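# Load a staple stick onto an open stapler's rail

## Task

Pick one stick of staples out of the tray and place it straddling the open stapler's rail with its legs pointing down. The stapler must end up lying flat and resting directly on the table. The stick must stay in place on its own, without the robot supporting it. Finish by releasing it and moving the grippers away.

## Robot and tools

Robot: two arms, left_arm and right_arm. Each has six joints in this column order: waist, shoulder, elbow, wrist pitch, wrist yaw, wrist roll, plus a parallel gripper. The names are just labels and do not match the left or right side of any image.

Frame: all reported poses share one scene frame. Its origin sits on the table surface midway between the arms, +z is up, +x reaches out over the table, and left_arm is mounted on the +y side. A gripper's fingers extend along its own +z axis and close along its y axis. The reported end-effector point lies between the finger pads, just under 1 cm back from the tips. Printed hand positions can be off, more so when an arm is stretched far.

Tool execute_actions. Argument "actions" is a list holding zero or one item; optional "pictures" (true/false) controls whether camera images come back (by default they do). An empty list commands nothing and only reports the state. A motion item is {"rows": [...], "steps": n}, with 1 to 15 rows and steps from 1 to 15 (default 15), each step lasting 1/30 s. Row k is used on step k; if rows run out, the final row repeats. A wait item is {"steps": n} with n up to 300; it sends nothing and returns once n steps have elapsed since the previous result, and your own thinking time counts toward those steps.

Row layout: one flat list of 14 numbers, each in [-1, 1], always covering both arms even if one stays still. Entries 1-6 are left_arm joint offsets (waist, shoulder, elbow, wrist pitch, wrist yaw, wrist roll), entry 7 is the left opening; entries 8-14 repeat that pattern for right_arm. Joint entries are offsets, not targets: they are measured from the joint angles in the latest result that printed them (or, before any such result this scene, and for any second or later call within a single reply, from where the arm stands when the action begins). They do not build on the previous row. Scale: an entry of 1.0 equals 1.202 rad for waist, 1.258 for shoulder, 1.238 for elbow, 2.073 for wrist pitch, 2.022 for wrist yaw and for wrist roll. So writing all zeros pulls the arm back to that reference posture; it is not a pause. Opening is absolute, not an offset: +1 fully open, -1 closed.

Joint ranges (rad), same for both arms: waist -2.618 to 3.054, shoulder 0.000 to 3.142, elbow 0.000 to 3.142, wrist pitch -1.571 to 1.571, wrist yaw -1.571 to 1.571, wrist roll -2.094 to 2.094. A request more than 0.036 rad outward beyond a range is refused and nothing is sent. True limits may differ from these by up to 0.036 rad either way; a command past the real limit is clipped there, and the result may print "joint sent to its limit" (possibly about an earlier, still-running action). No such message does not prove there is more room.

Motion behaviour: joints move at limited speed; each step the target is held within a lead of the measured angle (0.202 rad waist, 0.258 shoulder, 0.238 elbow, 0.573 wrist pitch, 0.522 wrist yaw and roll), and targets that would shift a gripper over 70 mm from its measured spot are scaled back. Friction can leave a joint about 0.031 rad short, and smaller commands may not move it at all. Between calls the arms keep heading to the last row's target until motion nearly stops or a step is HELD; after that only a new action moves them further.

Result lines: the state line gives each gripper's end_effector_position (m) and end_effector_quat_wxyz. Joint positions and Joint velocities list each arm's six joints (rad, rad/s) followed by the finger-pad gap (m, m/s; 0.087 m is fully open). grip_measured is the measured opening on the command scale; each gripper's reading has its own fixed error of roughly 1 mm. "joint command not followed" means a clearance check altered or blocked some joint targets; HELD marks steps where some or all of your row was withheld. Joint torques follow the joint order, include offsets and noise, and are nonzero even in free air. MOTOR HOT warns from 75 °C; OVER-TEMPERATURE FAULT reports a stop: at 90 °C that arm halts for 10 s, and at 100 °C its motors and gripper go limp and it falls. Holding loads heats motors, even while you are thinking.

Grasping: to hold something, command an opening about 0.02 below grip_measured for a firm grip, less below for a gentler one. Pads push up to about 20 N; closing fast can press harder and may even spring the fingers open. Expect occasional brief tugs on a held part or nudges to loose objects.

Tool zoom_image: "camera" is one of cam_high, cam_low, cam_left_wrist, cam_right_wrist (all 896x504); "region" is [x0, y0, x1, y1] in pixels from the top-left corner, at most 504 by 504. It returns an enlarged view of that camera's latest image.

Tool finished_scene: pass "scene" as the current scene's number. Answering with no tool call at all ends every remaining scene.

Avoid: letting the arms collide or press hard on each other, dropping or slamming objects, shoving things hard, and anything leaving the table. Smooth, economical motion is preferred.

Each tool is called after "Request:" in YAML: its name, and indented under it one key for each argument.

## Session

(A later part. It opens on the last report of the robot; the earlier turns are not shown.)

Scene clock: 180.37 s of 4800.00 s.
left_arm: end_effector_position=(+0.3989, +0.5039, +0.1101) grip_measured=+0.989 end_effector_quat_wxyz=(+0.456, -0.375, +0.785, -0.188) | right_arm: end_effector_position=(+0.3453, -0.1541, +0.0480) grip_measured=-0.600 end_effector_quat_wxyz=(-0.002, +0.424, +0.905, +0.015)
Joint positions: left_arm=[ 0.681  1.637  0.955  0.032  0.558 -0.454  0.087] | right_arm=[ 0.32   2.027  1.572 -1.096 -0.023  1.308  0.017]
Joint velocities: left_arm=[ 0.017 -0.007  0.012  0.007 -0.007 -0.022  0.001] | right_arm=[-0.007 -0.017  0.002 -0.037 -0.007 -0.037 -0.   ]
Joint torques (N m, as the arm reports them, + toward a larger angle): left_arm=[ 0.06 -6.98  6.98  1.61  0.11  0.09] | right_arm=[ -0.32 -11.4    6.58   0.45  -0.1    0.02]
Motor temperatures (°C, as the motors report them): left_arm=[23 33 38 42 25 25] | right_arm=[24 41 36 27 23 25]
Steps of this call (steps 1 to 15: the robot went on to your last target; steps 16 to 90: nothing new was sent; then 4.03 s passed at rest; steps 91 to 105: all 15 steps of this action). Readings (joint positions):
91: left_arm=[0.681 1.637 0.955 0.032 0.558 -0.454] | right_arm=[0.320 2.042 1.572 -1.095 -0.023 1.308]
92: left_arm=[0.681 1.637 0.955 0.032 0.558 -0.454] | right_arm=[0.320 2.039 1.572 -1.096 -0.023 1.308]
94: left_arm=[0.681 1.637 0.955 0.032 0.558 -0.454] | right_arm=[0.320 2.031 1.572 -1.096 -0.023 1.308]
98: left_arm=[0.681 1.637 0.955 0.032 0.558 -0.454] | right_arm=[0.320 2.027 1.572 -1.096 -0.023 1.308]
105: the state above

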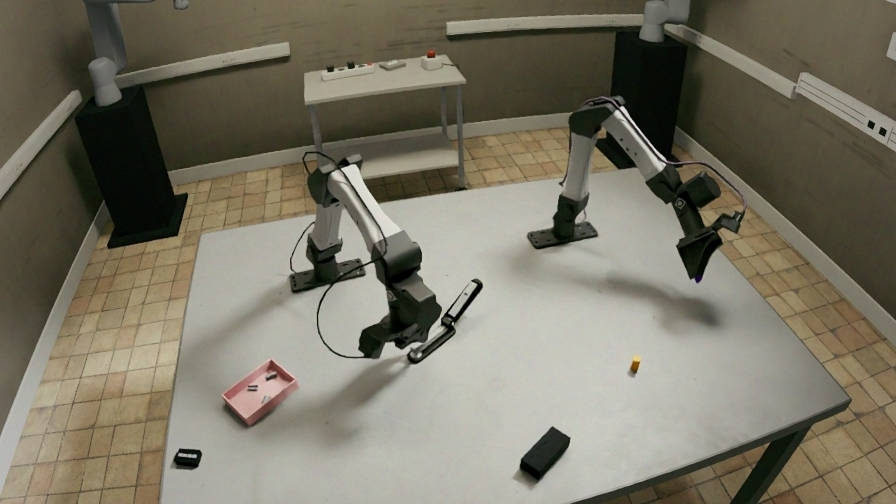

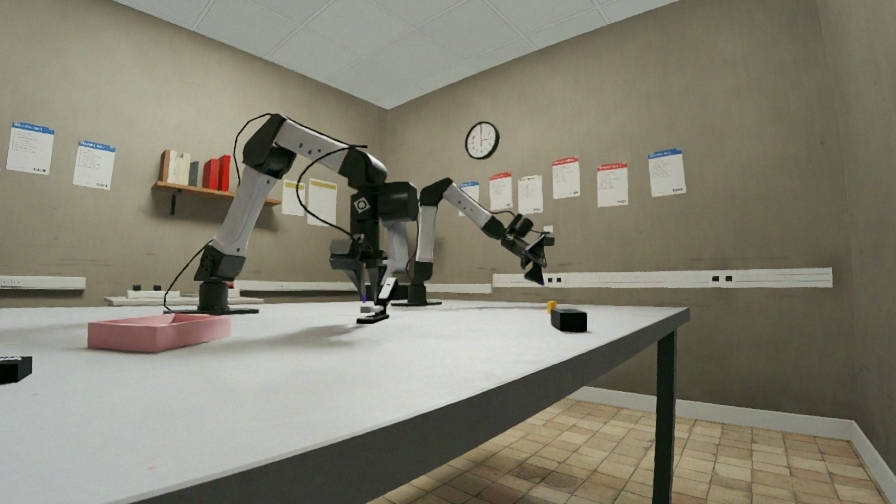

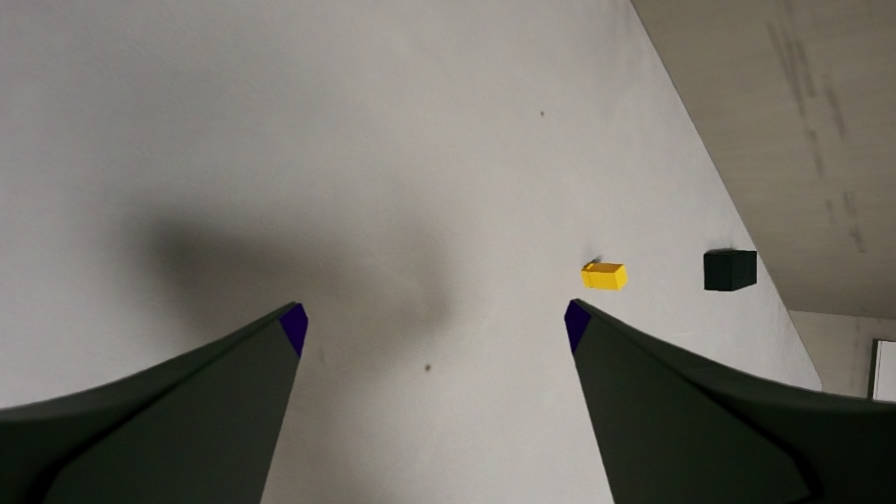

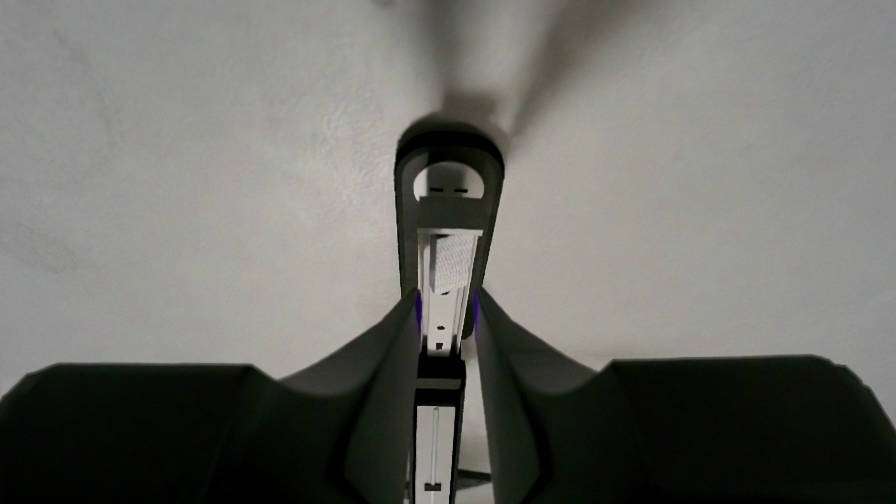

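Request:
execute_actions:
  actions:
    - {"rows":[[0,0,0,0,0,0,1,0,0.04,0,0,0,0.02,-0.6],[0,0,0,0,0,0,1,0,0.04,0,0,0,0.02,-0.6],[0,0,0,0,0,0,1,0,0.04,0,0,0,0.02,-0.6],[0,0,0,0,0,0,1,0,0.04,0,0,0,0.02,-0.6],[0,0,0,0,0,0,1,0,0.04,0,0,0,0.02,-0.6],[0,0,0,0,0,0,1,0,0.04,0,0,0,0.02,-0.6],[0,0,0,0,0,0,1,0,0.04,0,0,0,0.02,-0.6],[0,0,0,0,0,0,1,0,0.04,0,0,0,0.02,-0.6],[0,0,0,0,0,0,1,0,0.04,0,0,0,0.02,-0.6],[0,0,0,0,0,0,1,0,0.04,0,0,0,0.02,-0.63],[0,0,0,0,0,0,1,0,0.04,0,0,0,0.02,-0.66],[0,0,0,0,0,0,1,0,0.04,0,0,0,0.02,-0.69],[0,0,0,0,0,0,1,0,0.04,0,0,0,0.02,-0.72],[0,0,0,0,0,0,1,0,0.04,0,0,0,0.02,-0.75],[0,0,0,0,0,0,1,0,0.04,0,0,0,0.02,-0.77]]}

Scene clock: 190.27 s of 4800.00 s.
left_arm: end_effector_position=(+0.3989, +0.5039, +0.1101) grip_measured=+0.989 end_effector_quat_wxyz=(+0.456, -0.375, +0.785, -0.188) | right_arm: end_effector_position=(+0.3453, -0.1530, +0.0363) grip_measured=-0.747 end_effector_quat_wxyz=(-0.013, +0.440, +0.898, +0.006)
Joint positions: left_arm=[ 0.681  1.637  0.955  0.032  0.558 -0.454  0.087] | right_arm=[ 0.32   2.06   1.572 -1.09  -0.028  1.342  0.011]
Joint velocities: left_arm=[ 0.002 -0.002 -0.012  0.007  0.022 -0.022 -0.001] | right_arm=[-0.012 -0.007  0.017 -0.037 -0.037  0.051 -0.   ]
Joint torques (N m, as the arm reports them, + toward a larger angle): left_arm=[ 0.08 -6.89  6.97  1.63  0.12  0.11] | right_arm=[-0.27 -8.35  6.52  0.28 -0.05  0.08]
Motor temperatures (°C, as the motors report them): left_arm=[23 33 38 42 25 25] | right_arm=[24 42 36 27 23 25]
Steps of this call (steps 1 to 15: the robot went on to your last target; steps 16 to 90: nothing new was sent; then 6.40 s passed at rest; steps 91 to 105: all 15 steps of this action). Readings (joint positions):
91: left_arm=[0.681 1.637 0.955 0.032 0.558 -0.454] | right_arm=[0.320 2.030 1.572 -1.096 -0.023 1.313]
92: left_arm=[0.681 1.637 0.955 0.032 0.558 -0.454] | right_arm=[0.320 2.035 1.572 -1.096 -0.023 1.318]
94: left_arm=[0.681 1.637 0.955 0.032 0.558 -0.454] | right_arm=[0.320 2.051 1.572 -1.096 -0.023 1.326]
98: left_arm=[0.681 1.637 0.955 0.032 0.558 -0.454] | right_arm=[0.320 2.060 1.572 -1.097 -0.025 1.333]
105: the state above

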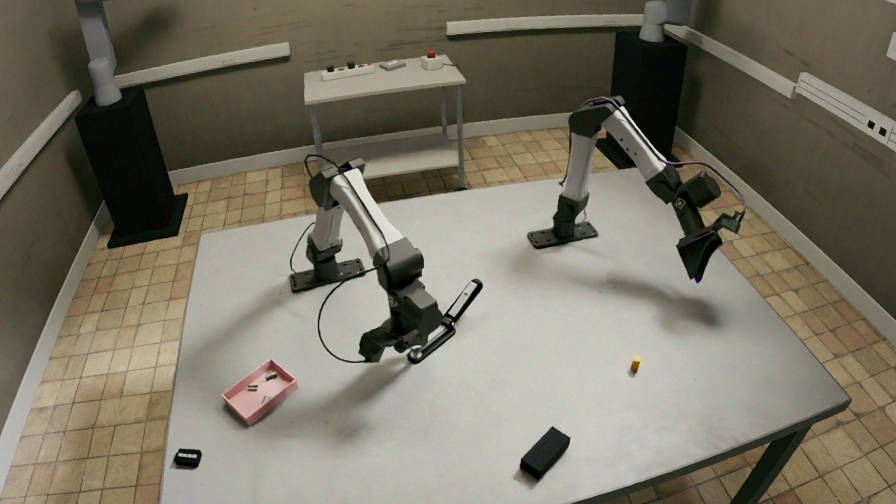

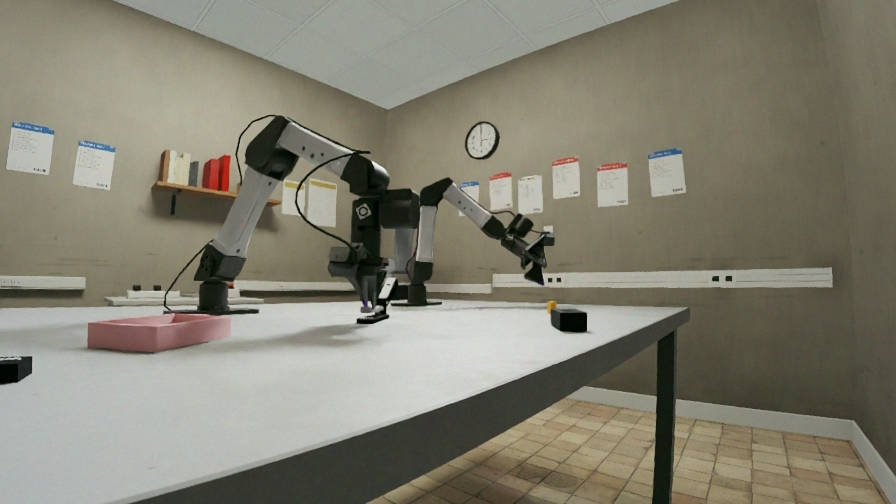

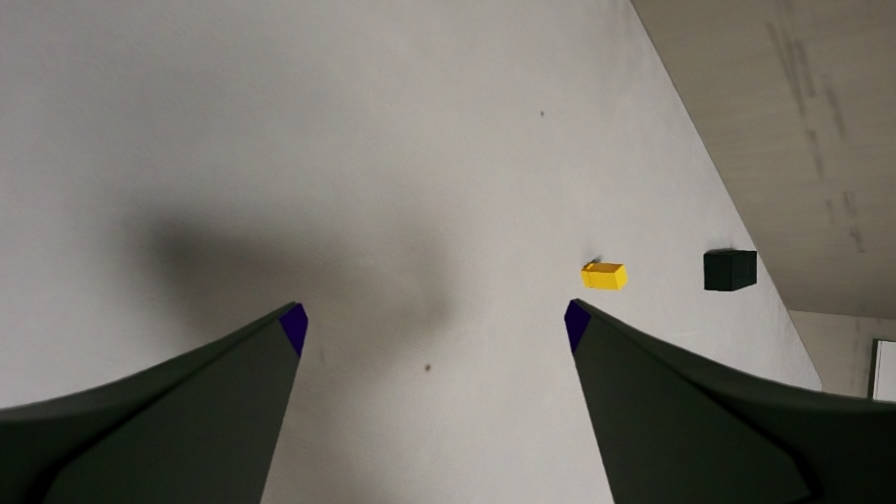

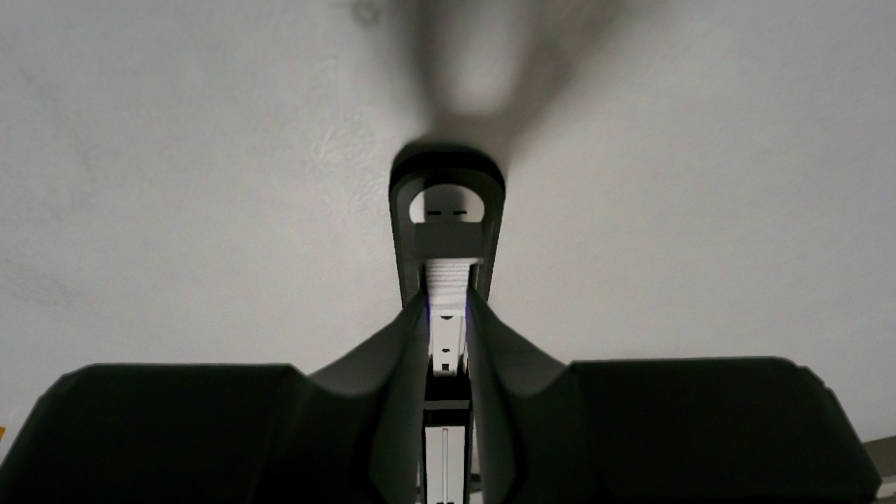

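Now it looks level and centred. Release and lift.

Request:
execute_actions:
  actions:
    - {"rows":[[0,0,0,0,0,0,1,0,0,0,0,0,0,-0.6],[0,0,0,0,0,0,1,0,0,0,0,0,0,-0.6],[0,0,0,0,0,0,1,0,0,0,0,0,0,-0.6],[0,0,0,0,0,0,1,0,0,0,0,0,0,-0.6],[0,0,0,0,0,0,1,0,0,0,0,0,0,-0.6],[0,0,0,0,0,0,1,0,0,0,0,0,0,-0.6],[0,0,0,0,0,0,1,0,-0.12,0,-0.07,0,0,-0.6]]}

Request:
zoom_image:
  camera: "cam_right_wrist"
  region: [350, 60, 550, 330]

Scene clock: 197.00 s of 4800.00 s.
left_arm: end_effector_position=(+0.3989, +0.5039, +0.1101) grip_measured=+0.989 end_effector_quat_wxyz=(+0.456, -0.375, +0.785, -0.188) | right_arm: end_effector_position=(+0.3265, -0.1619, +0.0890) grip_measured=-0.600 end_effector_quat_wxyz=(-0.001, +0.440, +0.898, +0.020)
Joint positions: left_arm=[ 0.681  1.637  0.955  0.032  0.558 -0.454  0.087] | right_arm=[ 0.32   1.909  1.569 -1.201 -0.026  1.342  0.017]
Joint velocities: left_arm=[-0.012 -0.012 -0.012  0.081  0.037  0.007 -0.   ] | right_arm=[-0.002 -0.022 -0.007 -0.139 -0.037 -0.051 -0.001]
Joint torques (N m, as the arm reports them, + toward a larger angle): left_arm=[ 0.04 -6.9   6.99  1.61  0.12  0.11] | right_arm=[-0.29 -8.58  6.98  0.23 -0.12  0.02]
Motor temperatures (°C, as the motors report them): left_arm=[23 33 38 42 25 25] | right_arm=[24 42 36 26 23 25]
Steps of this call (steps 1 to 15: the robot went on to your last target; steps 16 to 90: nothing new was sent; then 3.23 s passed at rest; steps 91 to 105: all 15 steps of this action). Readings (joint positions):
91: left_arm=[0.681 1.637 0.955 0.032 0.558 -0.454] | right_arm=[0.320 2.060 1.572 -1.094 -0.027 1.342]
92: left_arm=[0.681 1.637 0.955 0.032 0.558 -0.454] | right_arm=[0.320 2.060 1.572 -1.097 -0.027 1.342]
94: left_arm=[0.681 1.637 0.955 0.032 0.558 -0.454] | right_arm=[0.320 2.060 1.572 -1.098 -0.026 1.342]
98: left_arm=[0.681 1.637 0.955 0.032 0.558 -0.454] | right_arm=[0.320 2.027 1.569 -1.127 -0.026 1.342]
105: the state above

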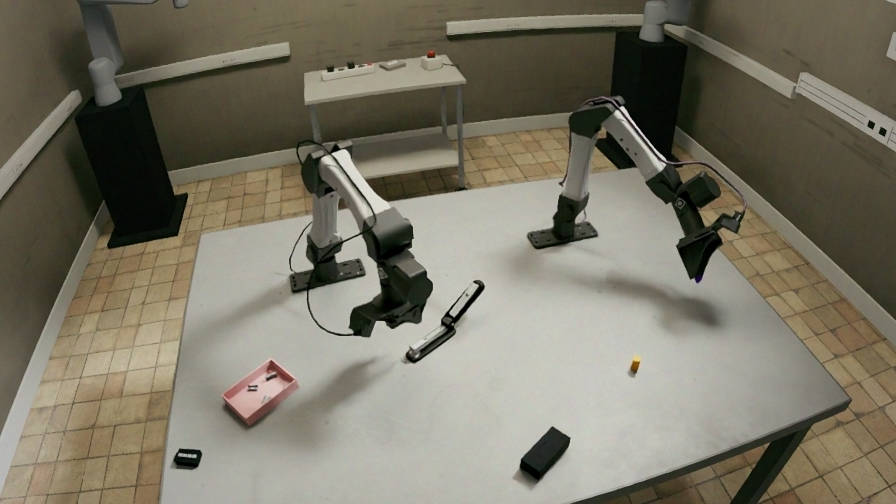

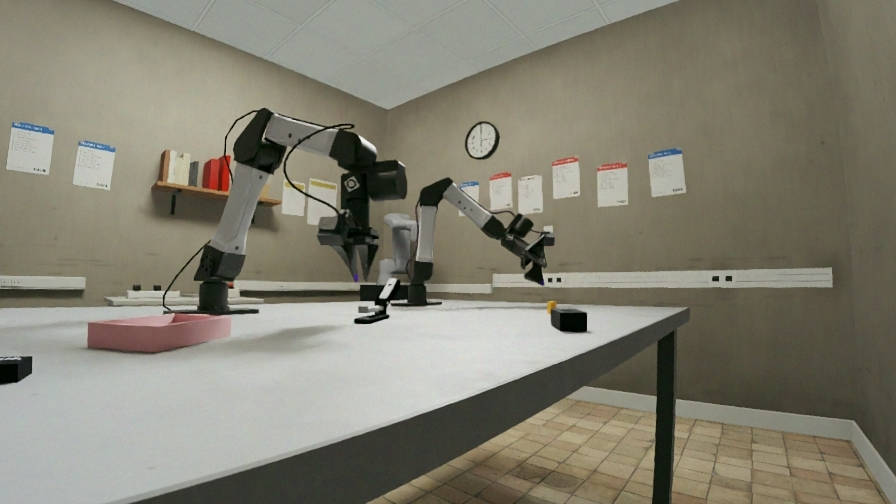

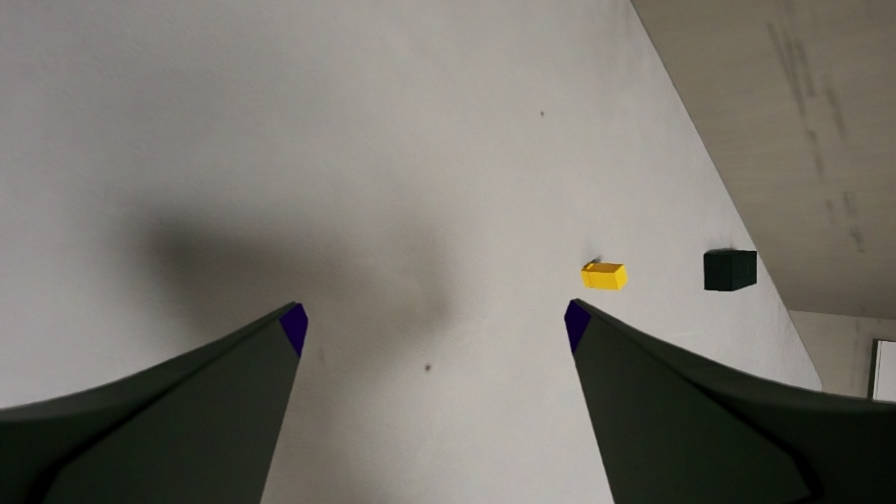

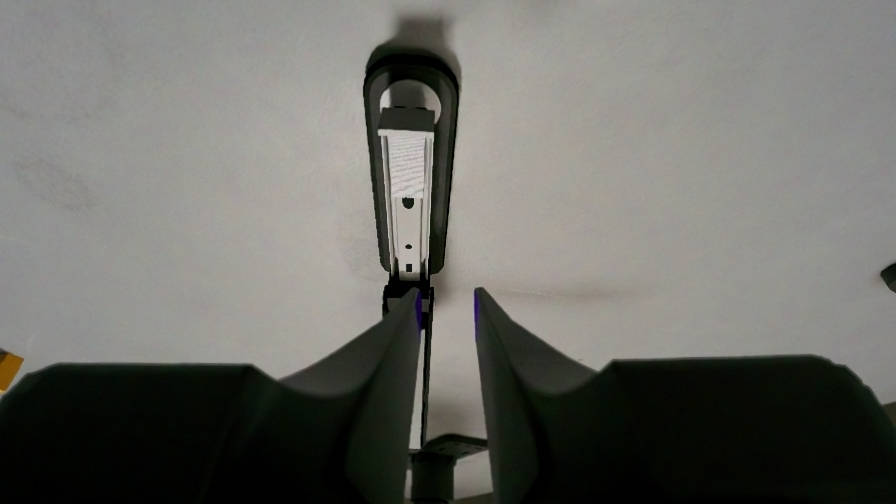

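Region (350, 60, 550, 330) of cam_right_wrist's 896x504 image, scaled by 1.867, with more detail than that image has; it fills the left 373 columns of this view, and the rest is white.

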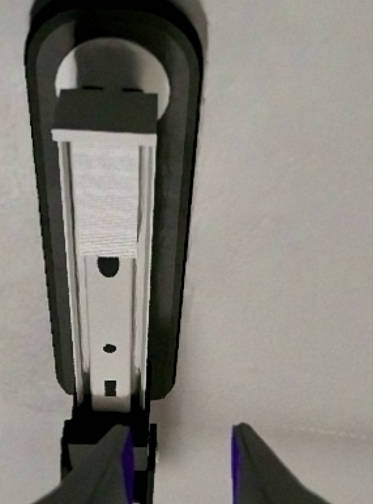

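Seated astride. Move a bit clearer and finish.

Request:
execute_actions:
  actions:
    - {"rows":[[0,0,0,0,0,0,1,-0.15,-0.1,0,-0.06,0,0,-0.6]]}
  pictures: false

Request:
finished_scene:
  scene: 2

Scene clock: 202.90 s of 4800.00 s.
left_arm: end_effector_position=(+0.3989, +0.5039, +0.1101) grip_measured=+0.989 end_effector_quat_wxyz=(+0.456, -0.375, +0.785, -0.188) | right_arm: end_effector_position=(+0.3322, -0.2289, +0.1273) grip_measured=-0.600 end_effector_quat_wxyz=(+0.008, +0.521, +0.853, +0.023)
Joint positions: left_arm=[ 0.681  1.637  0.955  0.032  0.558 -0.454  0.087] | right_arm=[ 0.133  1.79   1.569 -1.305 -0.021  1.342  0.017]
Joint velocities: left_arm=[ 0.012  0.032 -0.007 -0.051  0.095  0.007  0.   ] | right_arm=[-0.007  0.002 -0.007 -0.051 -0.051 -0.037  0.001]
Joint torques (N m, as the arm reports them, + toward a larger angle): left_arm=[-0.08 -6.97  6.95  1.62  0.13  0.1 ] | right_arm=[ 0.26 -8.2   6.77  0.27 -0.15  0.02]
Motor temperatures (°C, as the motors report them): left_arm=[23 33 38 42 25 25] | right_arm=[24 41 36 26 23 25]
Steps of this call (steps 1 to 30: the robot went on to your last target; steps 31 to 100: nothing new was sent; then 2.07 s passed at rest; steps 101 to 115: all 15 steps of this action). Readings (joint positions):
101: left_arm=[0.681 1.637 0.955 0.032 0.558 -0.454] | right_arm=[0.304 1.900 1.569 -1.223 -0.033 1.342]
102: left_arm=[0.681 1.637 0.955 0.032 0.558 -0.454] | right_arm=[0.272 1.886 1.569 -1.237 -0.039 1.342]
104: left_arm=[0.681 1.637 0.955 0.032 0.558 -0.454] | right_arm=[0.182 1.840 1.569 -1.259 -0.035 1.342]
108: left_arm=[0.681 1.637 0.955 0.032 0.558 -0.454] | right_arm=[0.117 1.790 1.569 -1.290 -0.020 1.342]
115: the state above

The scene is finished: the task was done.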